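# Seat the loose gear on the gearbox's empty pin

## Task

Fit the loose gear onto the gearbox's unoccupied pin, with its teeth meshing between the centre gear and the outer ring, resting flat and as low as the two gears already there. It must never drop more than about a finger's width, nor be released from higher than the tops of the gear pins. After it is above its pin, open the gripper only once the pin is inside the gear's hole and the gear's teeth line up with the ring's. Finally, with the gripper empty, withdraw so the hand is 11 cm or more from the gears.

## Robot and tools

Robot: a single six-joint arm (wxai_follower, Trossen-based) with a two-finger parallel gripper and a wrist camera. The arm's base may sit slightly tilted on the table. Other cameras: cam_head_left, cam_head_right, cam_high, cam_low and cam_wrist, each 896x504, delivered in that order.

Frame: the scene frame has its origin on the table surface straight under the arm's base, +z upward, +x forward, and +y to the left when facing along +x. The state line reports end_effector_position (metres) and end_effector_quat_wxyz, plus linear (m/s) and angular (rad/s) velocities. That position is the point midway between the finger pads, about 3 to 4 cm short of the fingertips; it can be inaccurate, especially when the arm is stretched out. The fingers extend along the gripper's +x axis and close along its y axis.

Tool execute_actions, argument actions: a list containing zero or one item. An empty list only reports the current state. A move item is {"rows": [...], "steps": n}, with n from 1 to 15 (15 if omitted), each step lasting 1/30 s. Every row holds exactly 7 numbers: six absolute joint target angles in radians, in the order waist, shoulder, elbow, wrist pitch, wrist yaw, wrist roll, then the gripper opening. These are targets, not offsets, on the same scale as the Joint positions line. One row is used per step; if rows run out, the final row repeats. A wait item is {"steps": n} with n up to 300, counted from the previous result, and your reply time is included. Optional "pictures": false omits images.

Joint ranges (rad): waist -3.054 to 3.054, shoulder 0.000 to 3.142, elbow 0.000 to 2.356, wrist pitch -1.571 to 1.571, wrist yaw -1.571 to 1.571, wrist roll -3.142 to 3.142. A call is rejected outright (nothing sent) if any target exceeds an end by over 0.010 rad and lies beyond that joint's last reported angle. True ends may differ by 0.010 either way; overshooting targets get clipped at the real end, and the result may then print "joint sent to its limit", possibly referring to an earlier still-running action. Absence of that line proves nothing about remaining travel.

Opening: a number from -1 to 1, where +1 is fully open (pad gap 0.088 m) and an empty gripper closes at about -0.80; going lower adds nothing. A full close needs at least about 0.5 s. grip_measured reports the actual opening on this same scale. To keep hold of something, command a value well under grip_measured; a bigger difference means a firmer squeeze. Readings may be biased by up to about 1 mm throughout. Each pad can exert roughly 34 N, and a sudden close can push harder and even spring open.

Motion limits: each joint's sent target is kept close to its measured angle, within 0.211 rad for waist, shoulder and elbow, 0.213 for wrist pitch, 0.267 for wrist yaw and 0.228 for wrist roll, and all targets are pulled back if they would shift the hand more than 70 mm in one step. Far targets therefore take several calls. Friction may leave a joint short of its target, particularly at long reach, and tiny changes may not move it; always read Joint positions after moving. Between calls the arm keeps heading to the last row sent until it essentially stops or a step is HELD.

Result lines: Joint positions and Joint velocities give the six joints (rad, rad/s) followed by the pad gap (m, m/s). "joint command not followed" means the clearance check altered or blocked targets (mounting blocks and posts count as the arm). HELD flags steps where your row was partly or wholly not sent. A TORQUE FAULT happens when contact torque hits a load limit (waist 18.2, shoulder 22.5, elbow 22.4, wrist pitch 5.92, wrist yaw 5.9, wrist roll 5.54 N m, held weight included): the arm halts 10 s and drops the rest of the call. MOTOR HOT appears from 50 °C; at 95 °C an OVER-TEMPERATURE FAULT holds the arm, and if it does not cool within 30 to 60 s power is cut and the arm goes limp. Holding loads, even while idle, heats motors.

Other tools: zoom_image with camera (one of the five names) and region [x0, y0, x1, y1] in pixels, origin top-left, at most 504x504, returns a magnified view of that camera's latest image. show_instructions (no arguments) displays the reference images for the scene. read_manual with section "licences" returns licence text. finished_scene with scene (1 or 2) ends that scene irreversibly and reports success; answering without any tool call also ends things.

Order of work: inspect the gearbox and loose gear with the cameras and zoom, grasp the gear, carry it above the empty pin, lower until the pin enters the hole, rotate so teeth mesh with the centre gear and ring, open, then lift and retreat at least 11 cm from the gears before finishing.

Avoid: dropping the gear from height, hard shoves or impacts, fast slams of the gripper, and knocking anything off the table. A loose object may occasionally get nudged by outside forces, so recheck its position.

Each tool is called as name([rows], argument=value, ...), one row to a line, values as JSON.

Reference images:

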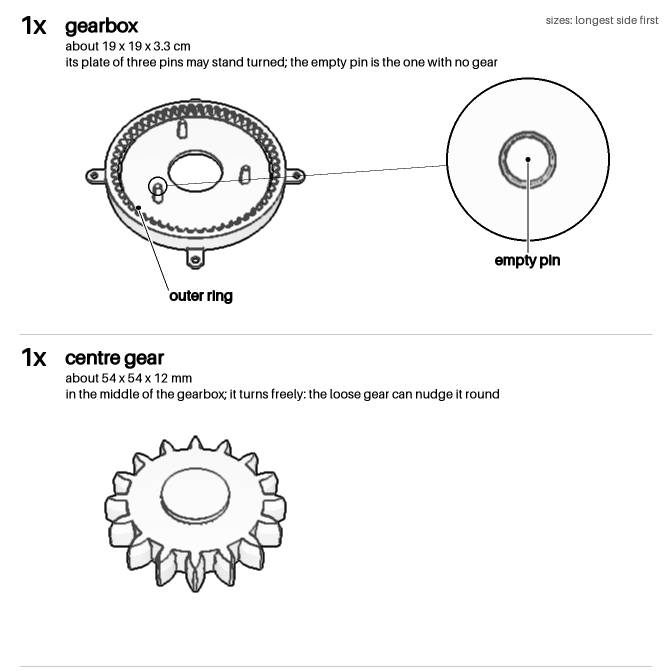

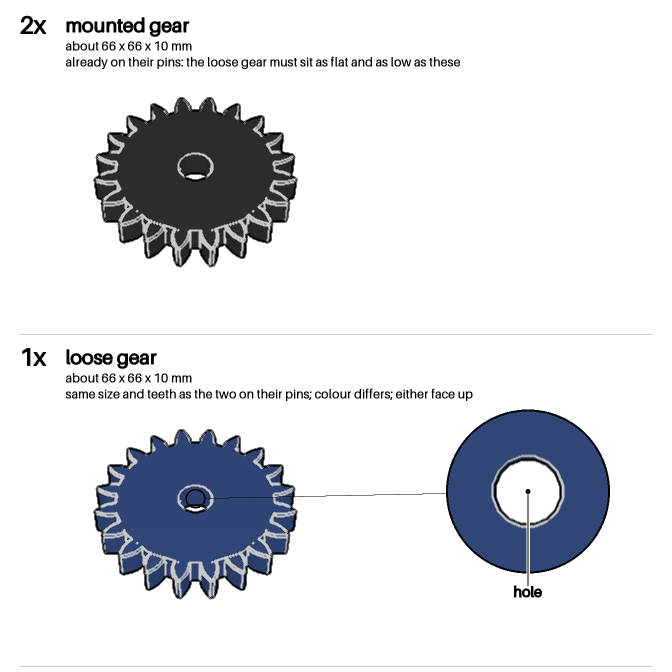

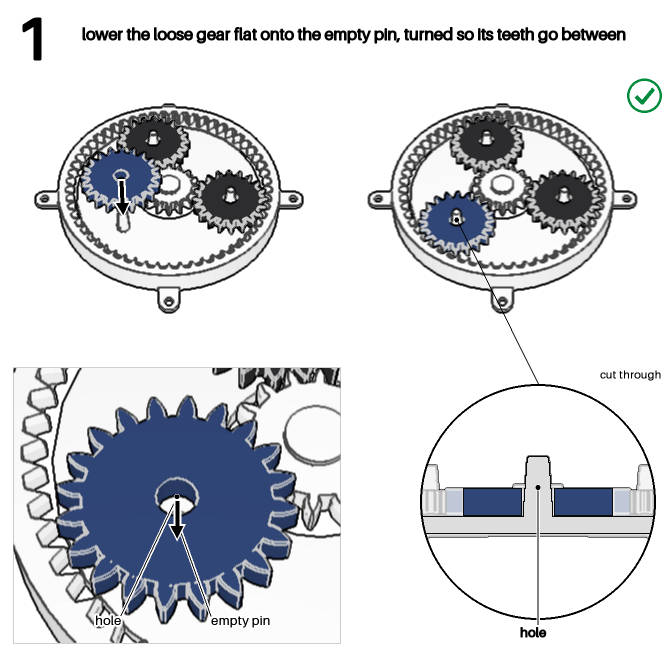

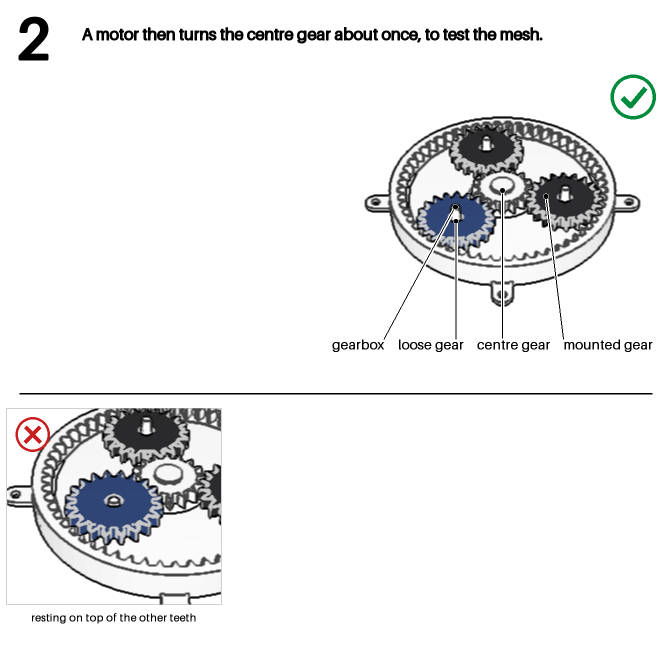

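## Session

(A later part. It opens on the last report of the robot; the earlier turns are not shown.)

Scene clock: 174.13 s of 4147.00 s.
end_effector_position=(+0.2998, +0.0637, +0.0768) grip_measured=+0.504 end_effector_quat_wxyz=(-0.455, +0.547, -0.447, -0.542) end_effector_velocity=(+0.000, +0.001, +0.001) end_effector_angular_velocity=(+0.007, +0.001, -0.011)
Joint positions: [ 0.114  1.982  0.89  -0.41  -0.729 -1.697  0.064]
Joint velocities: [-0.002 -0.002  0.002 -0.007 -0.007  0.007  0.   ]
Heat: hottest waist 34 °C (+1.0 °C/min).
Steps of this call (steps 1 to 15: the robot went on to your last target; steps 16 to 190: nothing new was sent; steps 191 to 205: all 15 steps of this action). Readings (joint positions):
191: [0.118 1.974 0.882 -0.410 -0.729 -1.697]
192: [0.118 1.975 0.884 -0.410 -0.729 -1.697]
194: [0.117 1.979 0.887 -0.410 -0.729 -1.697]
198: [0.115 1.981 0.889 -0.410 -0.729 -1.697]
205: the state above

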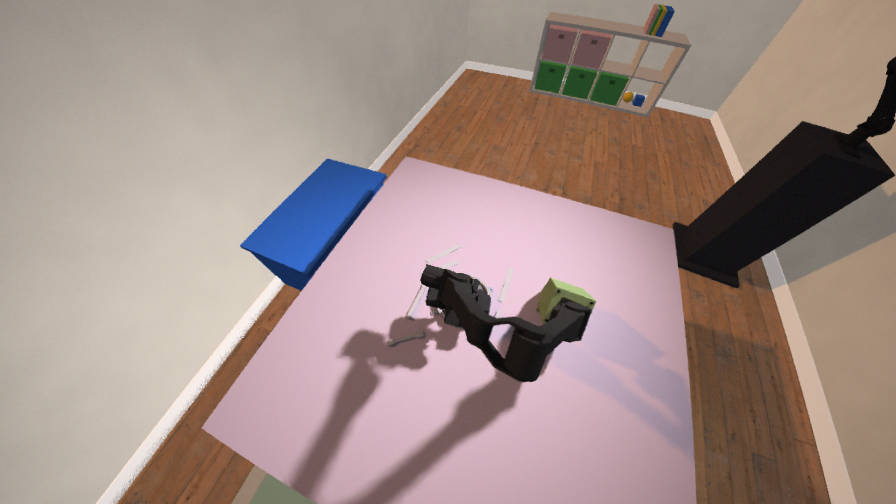

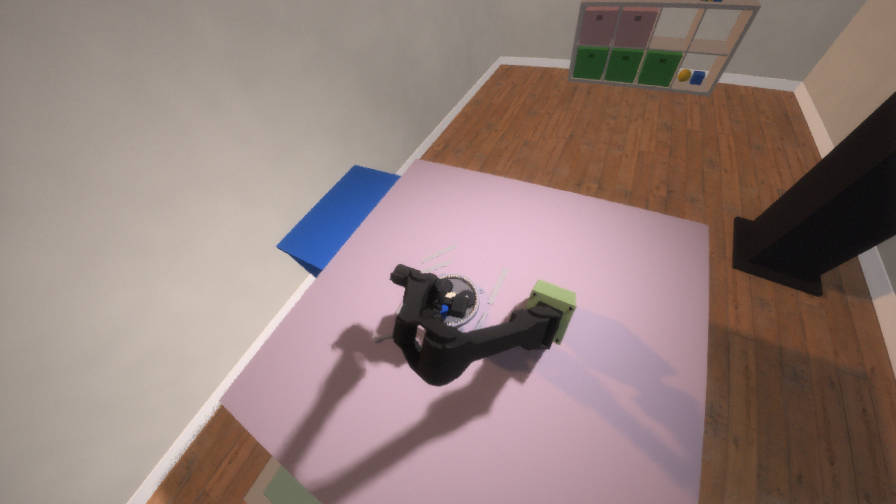

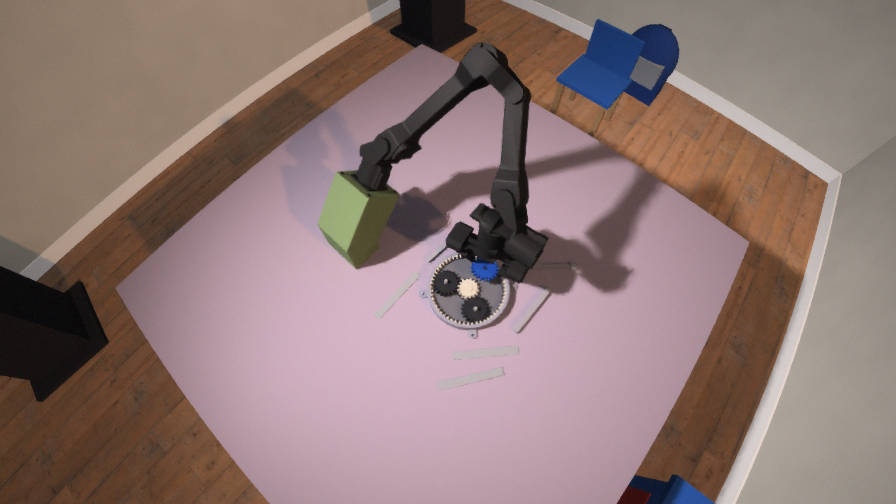

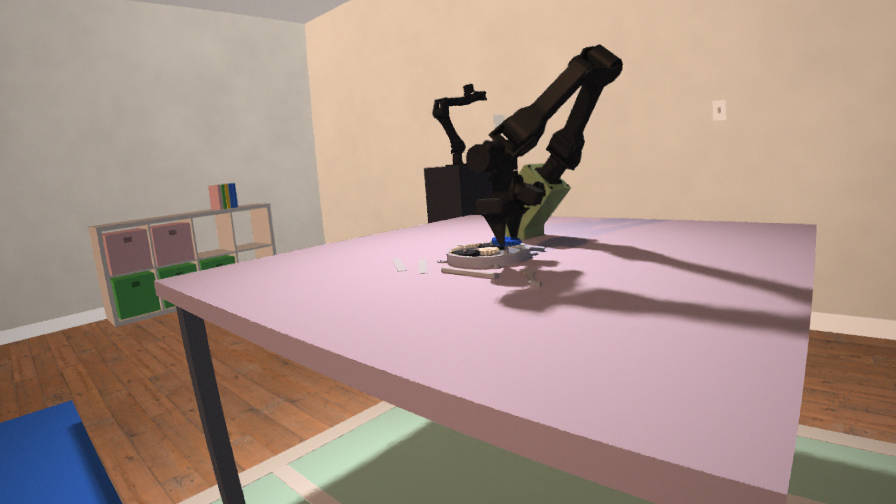

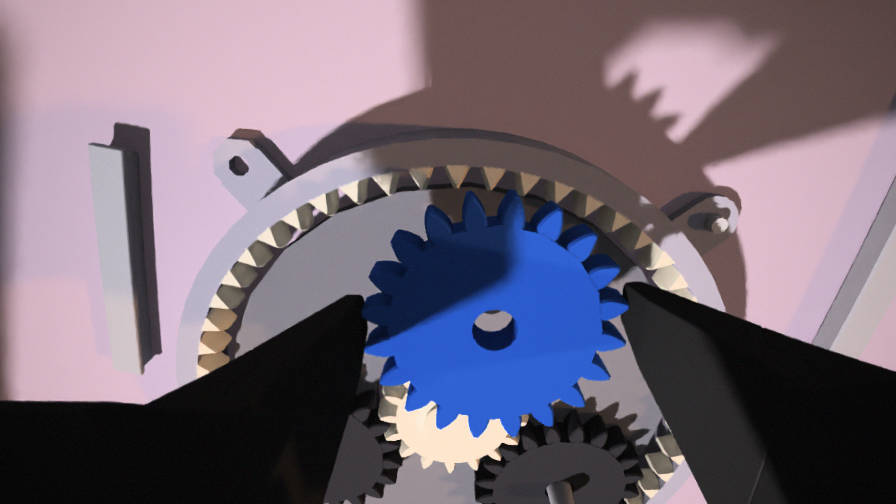

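execute_actions([
  {"rows":[[0.125,1.997,0.88,-0.395,-0.73,-1.695,0.2],[0.125,1.997,0.88,-0.395,-0.73,-1.695,0.2],[0.125,1.997,0.88,-0.395,-0.73,-1.695,0.2],[0.125,1.997,0.88,-0.395,-0.73,-1.695,0.2],[0.134,2.003,0.875,-0.379,-0.728,-1.69,0.2]]},
])

zoom_image(camera="cam_wrist", region=[350,150,650,450])

Scene clock: 179.47 s of 4147.00 s.
end_effector_position=(+0.2985, +0.0650, +0.0704) grip_measured=+0.504 end_effector_quat_wxyz=(-0.450, +0.550, -0.443, -0.547) end_effector_velocity=(-0.000, +0.001, -0.001) end_effector_angular_velocity=(+0.008, +0.000, -0.004)
Joint positions: [ 0.132  1.992  0.882 -0.381 -0.728 -1.694  0.064]
Joint velocities: [ 0.002  0.002 -0.002  0.007 -0.007  0.007  0.001]
Heat: hottest waist 35 °C (+2.0 °C/min).
Steps of this call (steps 1 to 15: the robot went on to your last target; steps 16 to 145: nothing new was sent; steps 146 to 160: all 15 steps of this action). Readings (joint positions):
146: [0.114 1.983 0.891 -0.409 -0.729 -1.697]
147: [0.115 1.984 0.890 -0.407 -0.729 -1.697]
149: [0.118 1.985 0.890 -0.402 -0.729 -1.697]
153: [0.129 1.990 0.885 -0.388 -0.729 -1.697]
160: the state above

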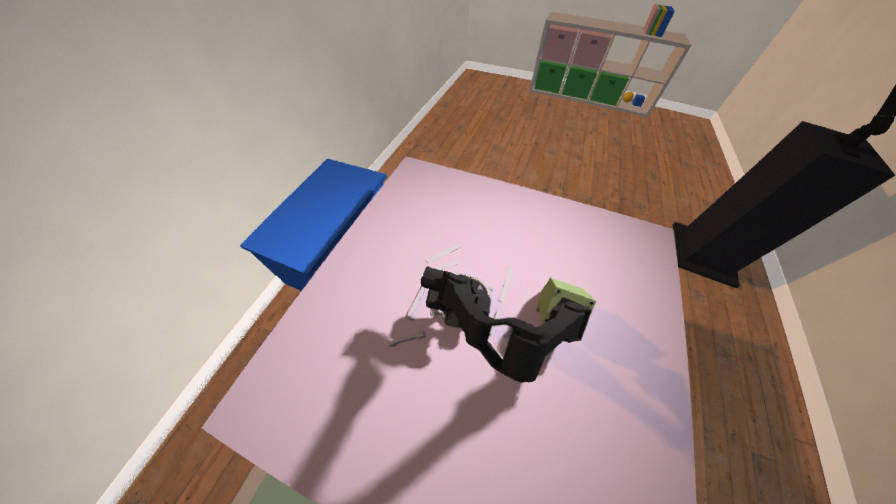

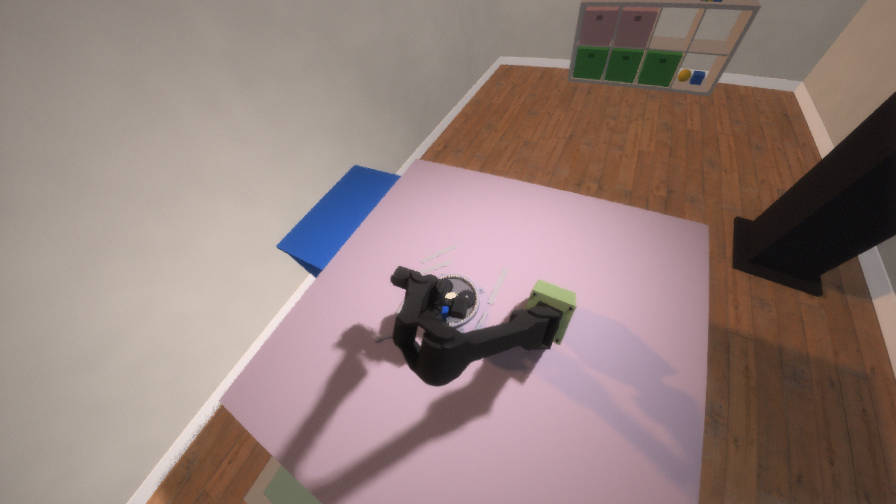

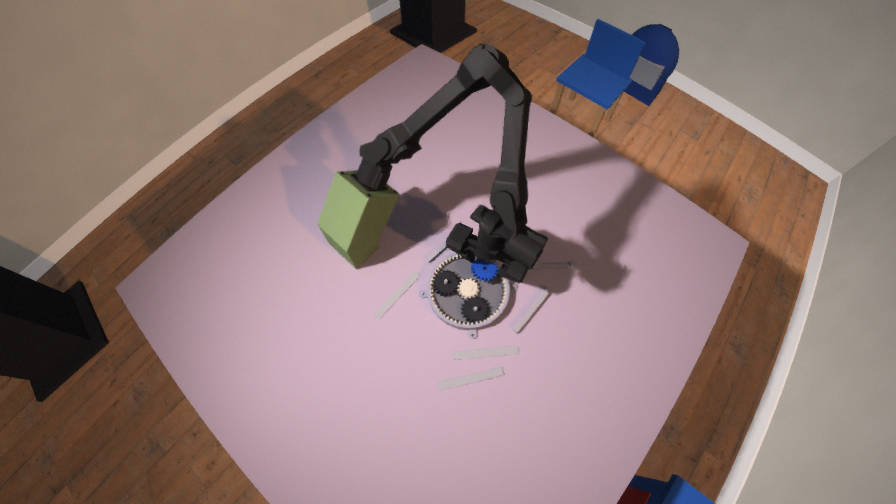

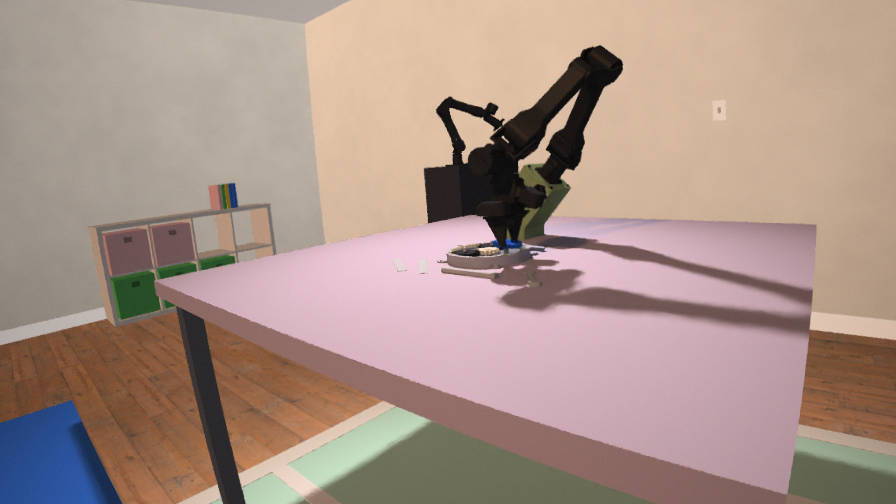

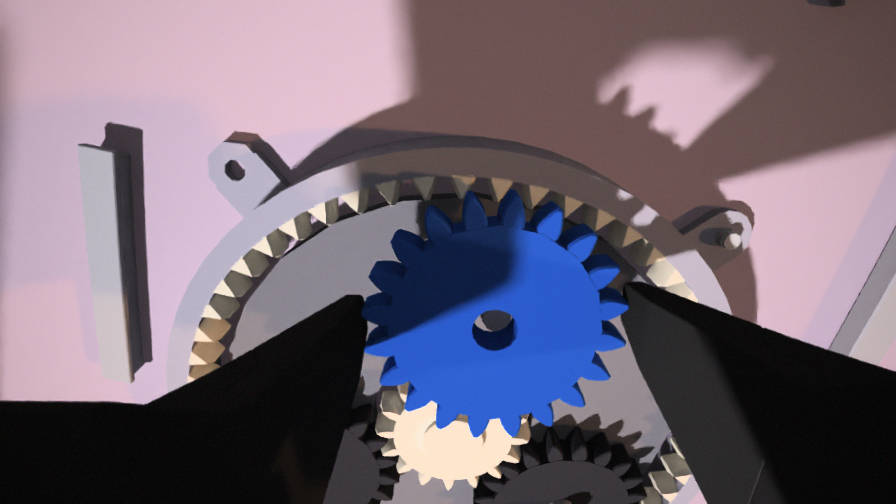

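Region (350, 150, 650, 450) of cam_wrist's 896x504 image, scaled by 1.680, with more detail than that image has.

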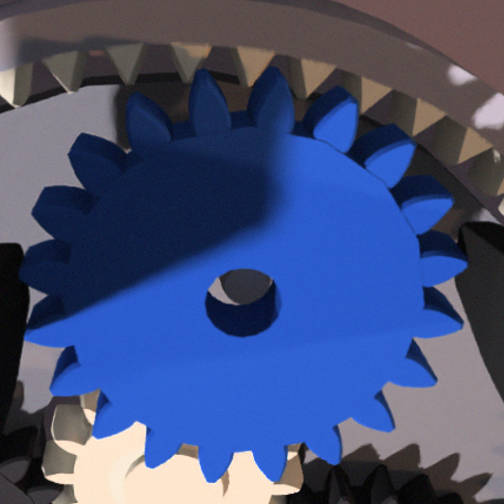

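execute_actions([
  {"rows":[[0.134,2.008,0.877,-0.379,-0.728,-1.69,0.2],[0.134,2.008,0.877,-0.379,-0.728,-1.69,0.2],[0.134,2.008,0.877,-0.379,-0.728,-1.69,0.2],[0.134,2.008,0.877,-0.379,-0.728,-1.69,0.2],[0.145,2.014,0.877,-0.362,-0.728,-1.69,0.2]]},
])

zoom_image(camera="cam_wrist", region=[350,150,650,450])

Scene clock: 185.13 s of 4147.00 s.
end_effector_position=(+0.2984, +0.0646, +0.0656) grip_measured=+0.504 end_effector_quat_wxyz=(-0.445, +0.553, -0.442, -0.549) end_effector_velocity=(-0.002, +0.005, -0.002) end_effector_angular_velocity=(+0.022, +0.005, +0.015)
Joint positions: [ 0.143  2.004  0.88  -0.363 -0.724 -1.694  0.064]
Joint velocities: [ 0.007 -0.002 -0.007  0.007 -0.022 -0.007 -0.001]
Heat: hottest waist 35 °C (+1.0 °C/min).
Steps of this call (steps 1 to 15: the robot went on to your last target; steps 16 to 155: nothing new was sent; steps 156 to 170: all 15 steps of this action). Readings (joint positions):
156: [0.134 1.994 0.880 -0.378 -0.726 -1.694]
157: [0.134 1.994 0.880 -0.378 -0.726 -1.694]
159: [0.134 1.996 0.880 -0.377 -0.726 -1.694]
163: [0.139 2.001 0.880 -0.368 -0.725 -1.694]
170: the state above

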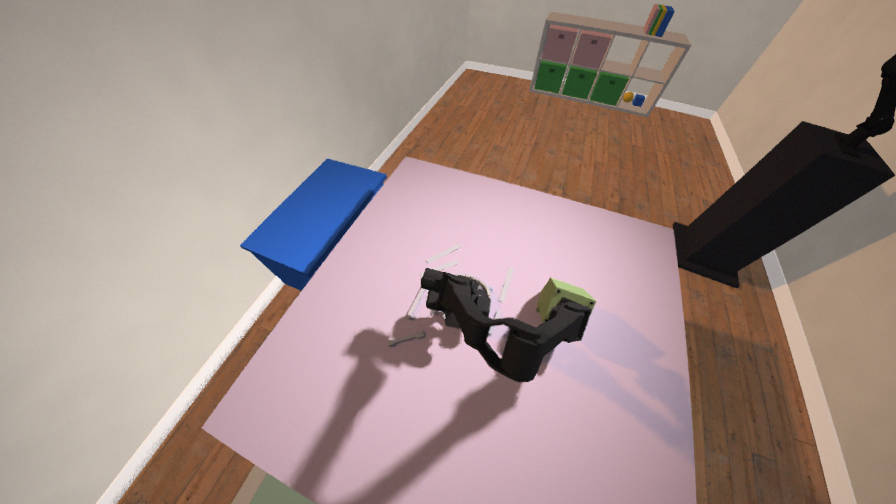

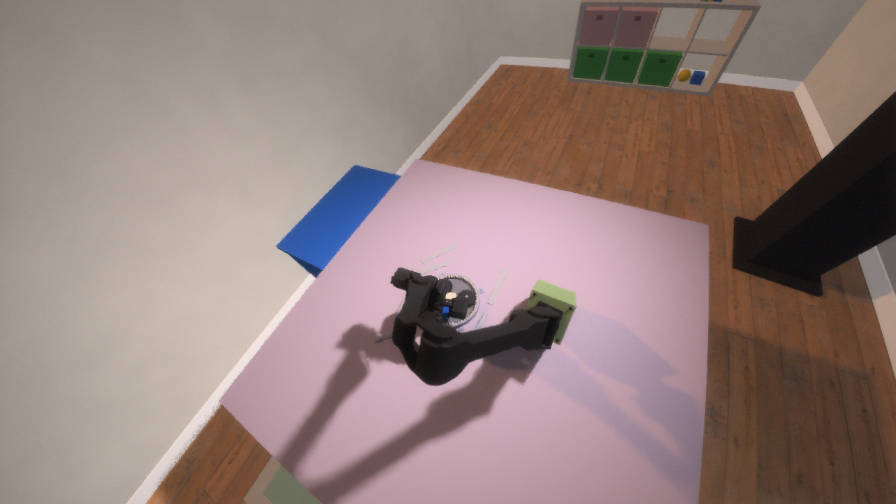

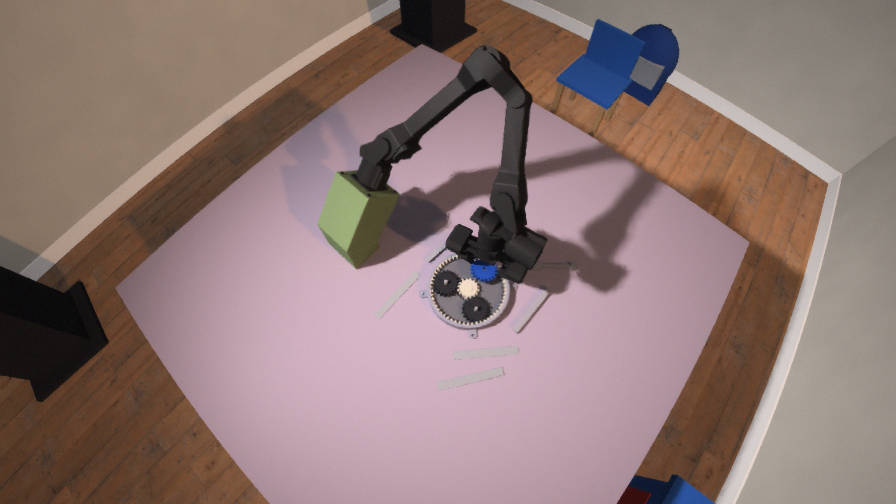

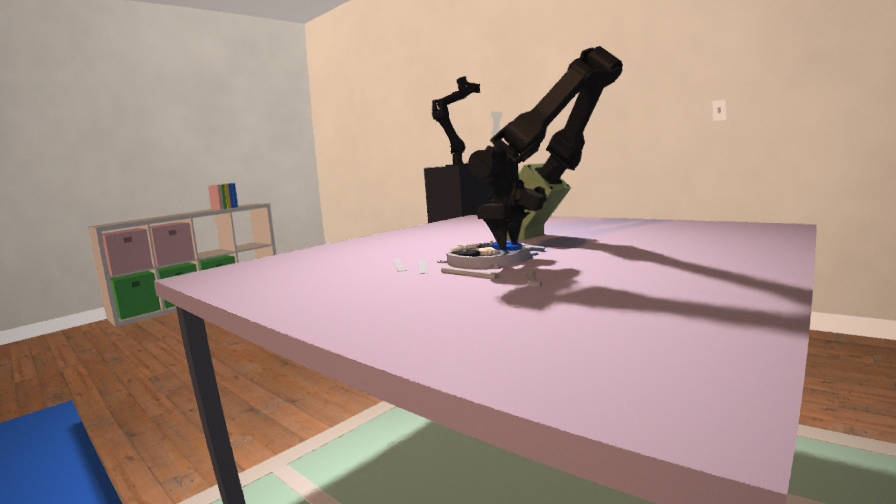

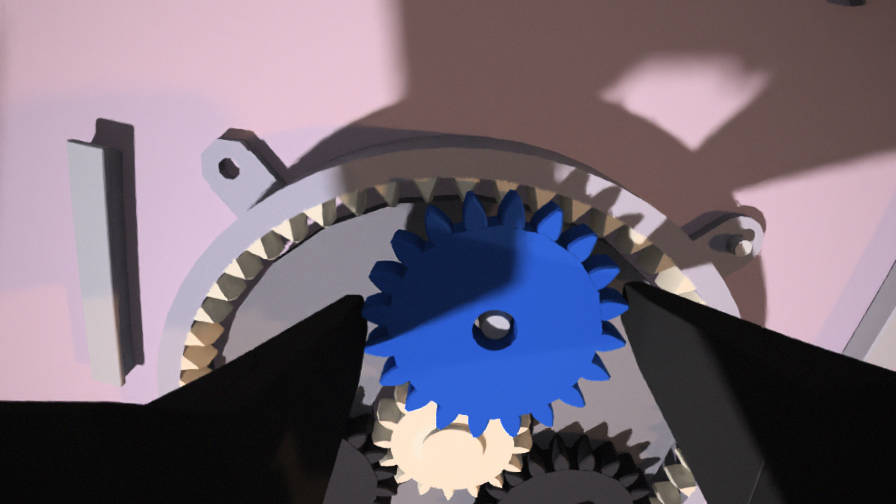

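Region (350, 150, 650, 450) of cam_wrist's 896x504 image, scaled by 1.680, with more detail than that image has.

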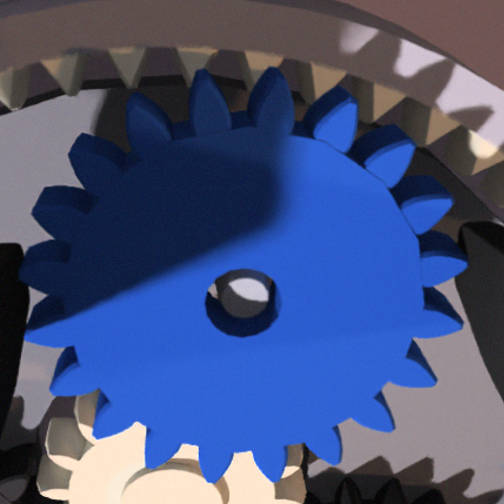

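execute_actions([
  {"rows":[[0.145,2.014,0.877,-0.362,-0.728,-1.64,0.2],[0.145,2.014,0.877,-0.362,-0.728,-1.64,0.2],[0.145,2.014,0.877,-0.362,-0.728,-1.64,0.2],[0.145,2.014,0.877,-0.362,-0.728,-1.59,0.2],[0.145,2.014,0.877,-0.362,-0.728,-1.59,0.2],[0.145,2.014,0.877,-0.362,-0.728,-1.55,0.2]]},
])

zoom_image(camera="cam_wrist", region=[350,150,650,450])

Scene clock: 190.97 s of 4147.00 s.
end_effector_position=(+0.2984, +0.0647, +0.0649) grip_measured=+0.504 end_effector_quat_wxyz=(-0.481, +0.522, -0.477, -0.519) end_effector_velocity=(-0.002, +0.003, +0.001) end_effector_angular_velocity=(+0.021, +0.006, -0.029)
Joint positions: [ 0.144  2.005  0.88  -0.36  -0.724 -1.56   0.064]
Joint velocities: [-0.002 -0.002 -0.002 -0.007 -0.022  0.022 -0.   ]
Heat: hottest waist 35 °C (+1.0 °C/min).
Steps of this call (steps 1 to 15: the robot went on to your last target; steps 16 to 160: nothing new was sent; steps 161 to 175: all 15 steps of this action). Readings (joint positions):
161: [0.144 2.005 0.880 -0.361 -0.724 -1.686]
162: [0.144 2.005 0.880 -0.361 -0.725 -1.676]
164: [0.144 2.005 0.880 -0.361 -0.724 -1.655]
168: [0.144 2.005 0.880 -0.360 -0.724 -1.594]
175: the state above

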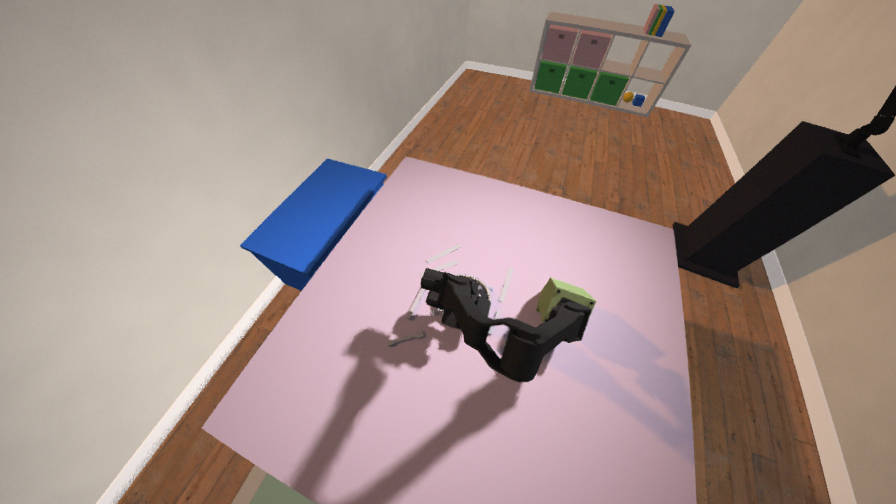

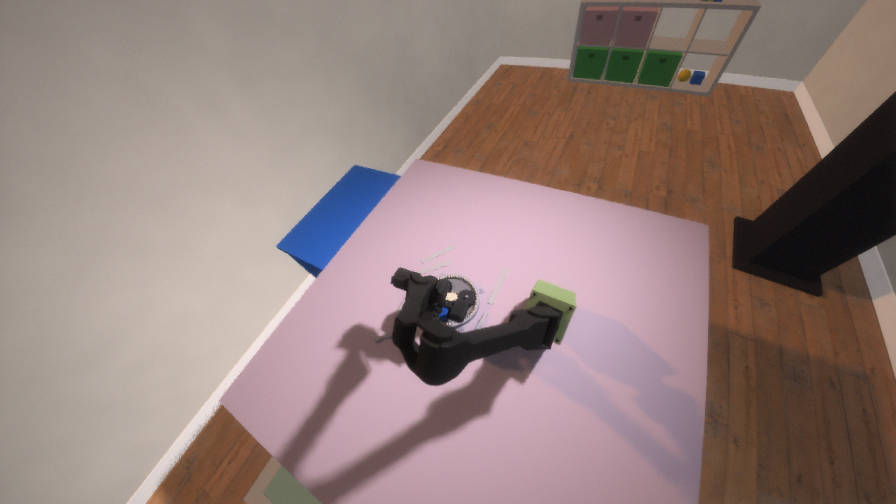

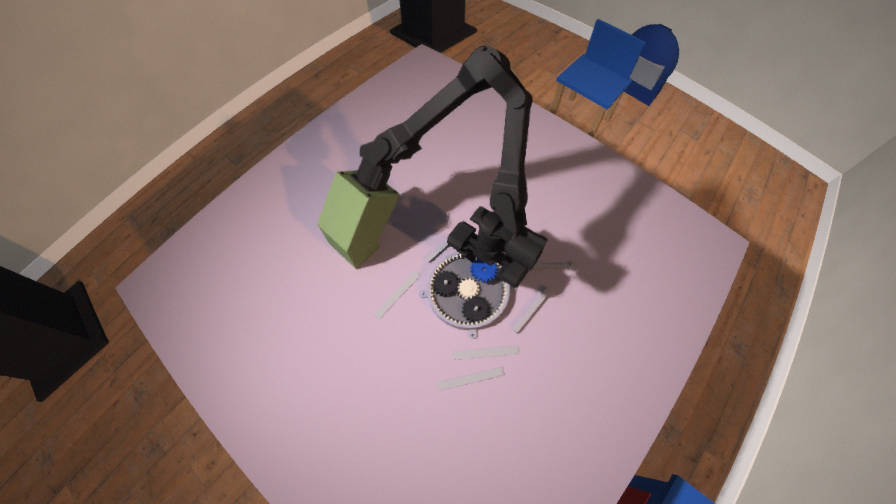

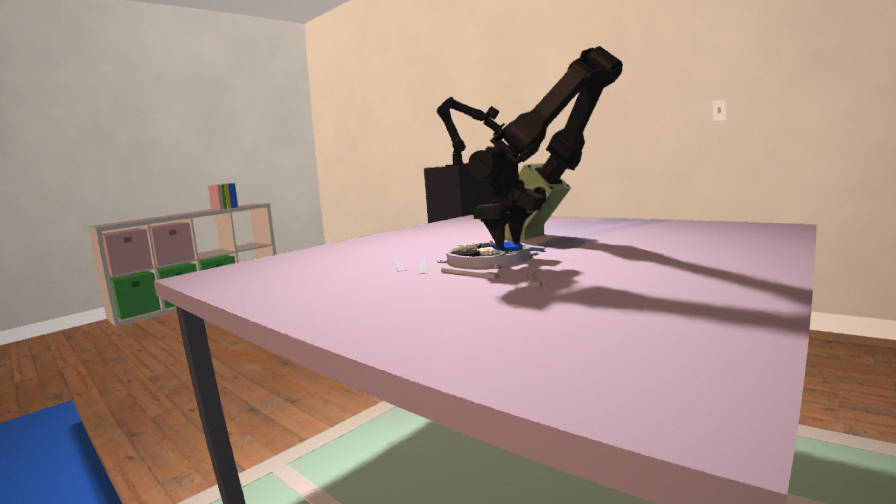

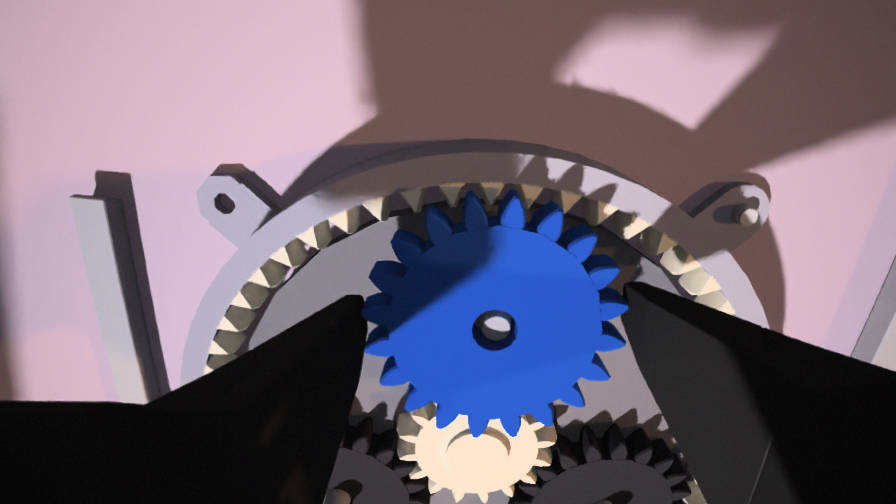

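Region (350, 150, 650, 450) of cam_wrist's 896x504 image, scaled by 1.680, with more detail than that image has.

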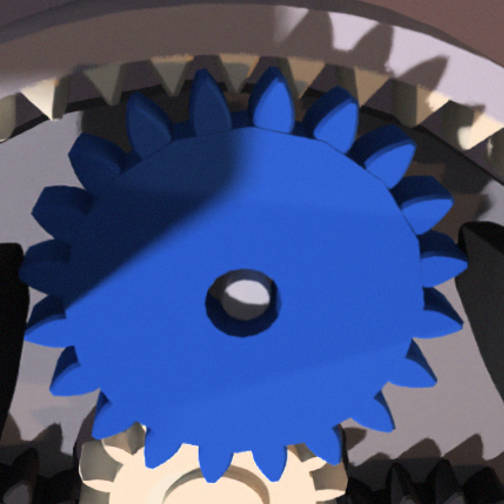

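execute_actions([
  {"rows":[[0.152,2.02,0.873,-0.347,-0.726,-1.55,0.2],[0.152,2.02,0.873,-0.347,-0.726,-1.55,0.2],[0.152,2.02,0.873,-0.347,-0.726,-1.55,0.2],[0.152,2.02,0.873,-0.347,-0.726,-1.55,0.2],[0.152,2.02,0.873,-0.347,-0.726,-1.55,0.2],[0.16,2.026,0.868,-0.331,-0.724,-1.545,0.2]]},
])

zoom_image(camera="cam_wrist", region=[300,130,700,480])

Scene clock: 195.97 s of 4147.00 s.
end_effector_position=(+0.2980, +0.0645, +0.0596) grip_measured=+0.504 end_effector_quat_wxyz=(-0.478, +0.524, -0.476, -0.520) end_effector_velocity=(-0.002, -0.006, -0.002) end_effector_angular_velocity=(-0.037, -0.001, +0.007)
Joint positions: [ 0.157  2.016  0.874 -0.333 -0.72  -1.55   0.064]
Joint velocities: [ 0.002  0.002 -0.007  0.007  0.037 -0.007 -0.001]
Heat: hottest waist 35 °C (+1.0 °C/min).
Steps of this call (steps 1 to 15: the robot went on to your last target; steps 16 to 135: nothing new was sent; steps 136 to 150: all 15 steps of this action). Readings (joint positions):
136: [0.145 2.006 0.880 -0.360 -0.725 -1.554]
137: [0.146 2.007 0.880 -0.358 -0.724 -1.554]
139: [0.148 2.008 0.879 -0.354 -0.723 -1.554]
143: [0.153 2.012 0.877 -0.342 -0.721 -1.552]
150: the state above

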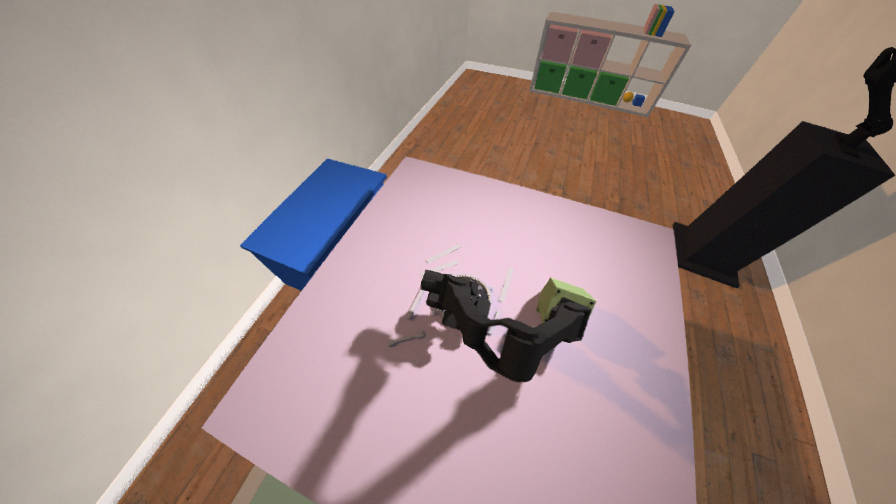

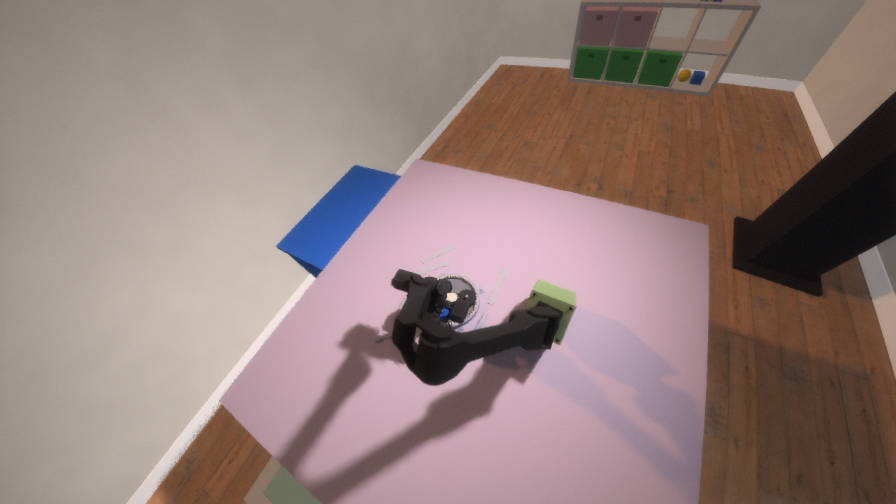

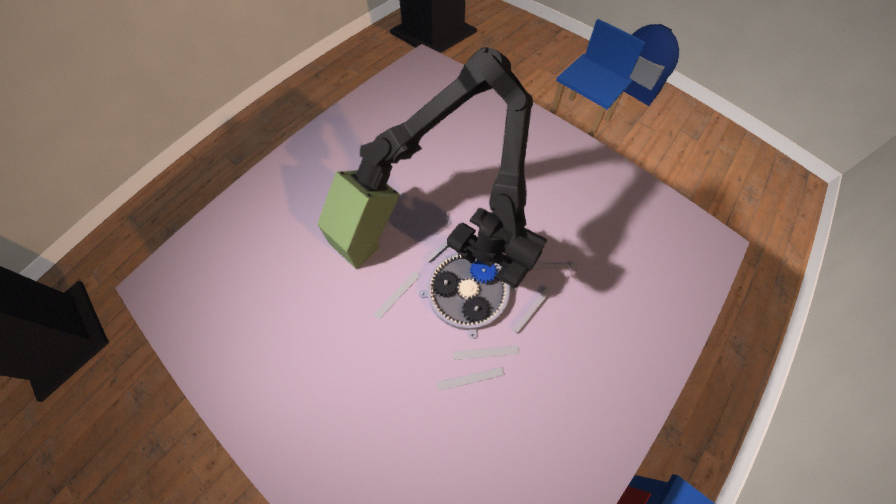

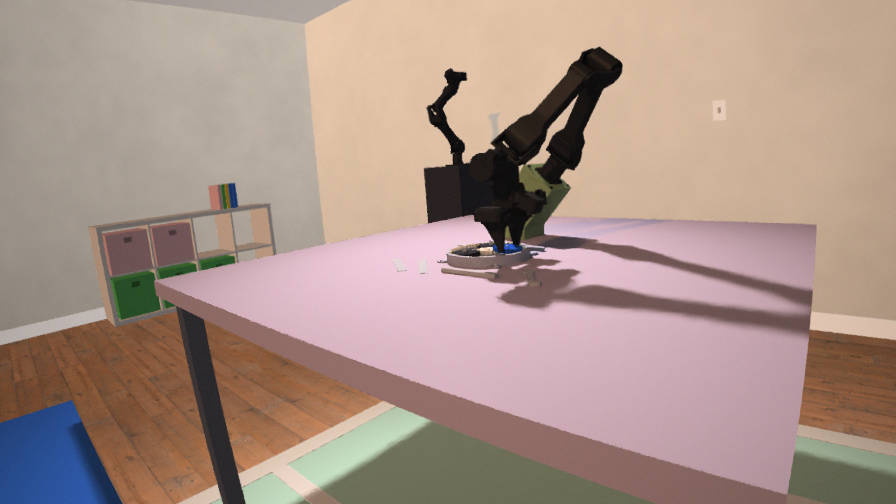

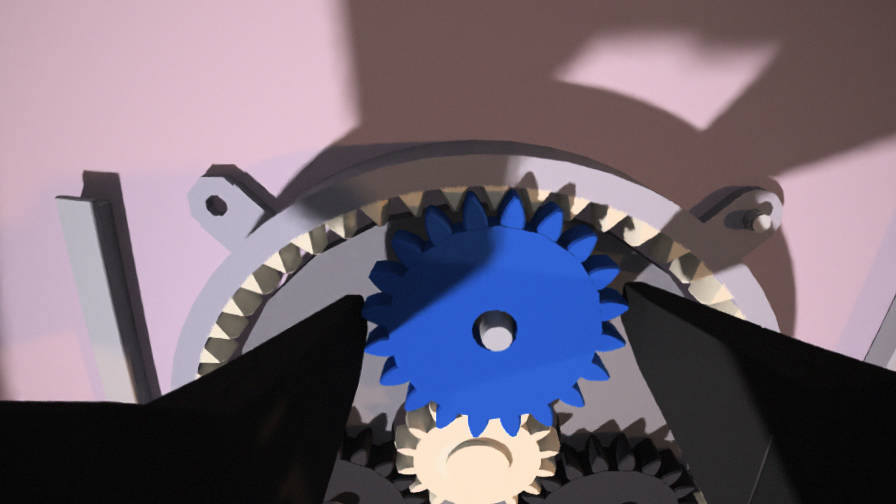

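Region (300, 130, 700, 480) of cam_wrist's 896x504 image, scaled by 1.260, with more detail than that image has; it fills the top 441 rows of this view, and the rest is white.

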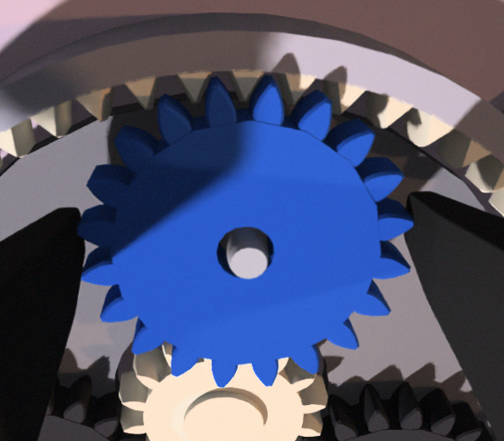

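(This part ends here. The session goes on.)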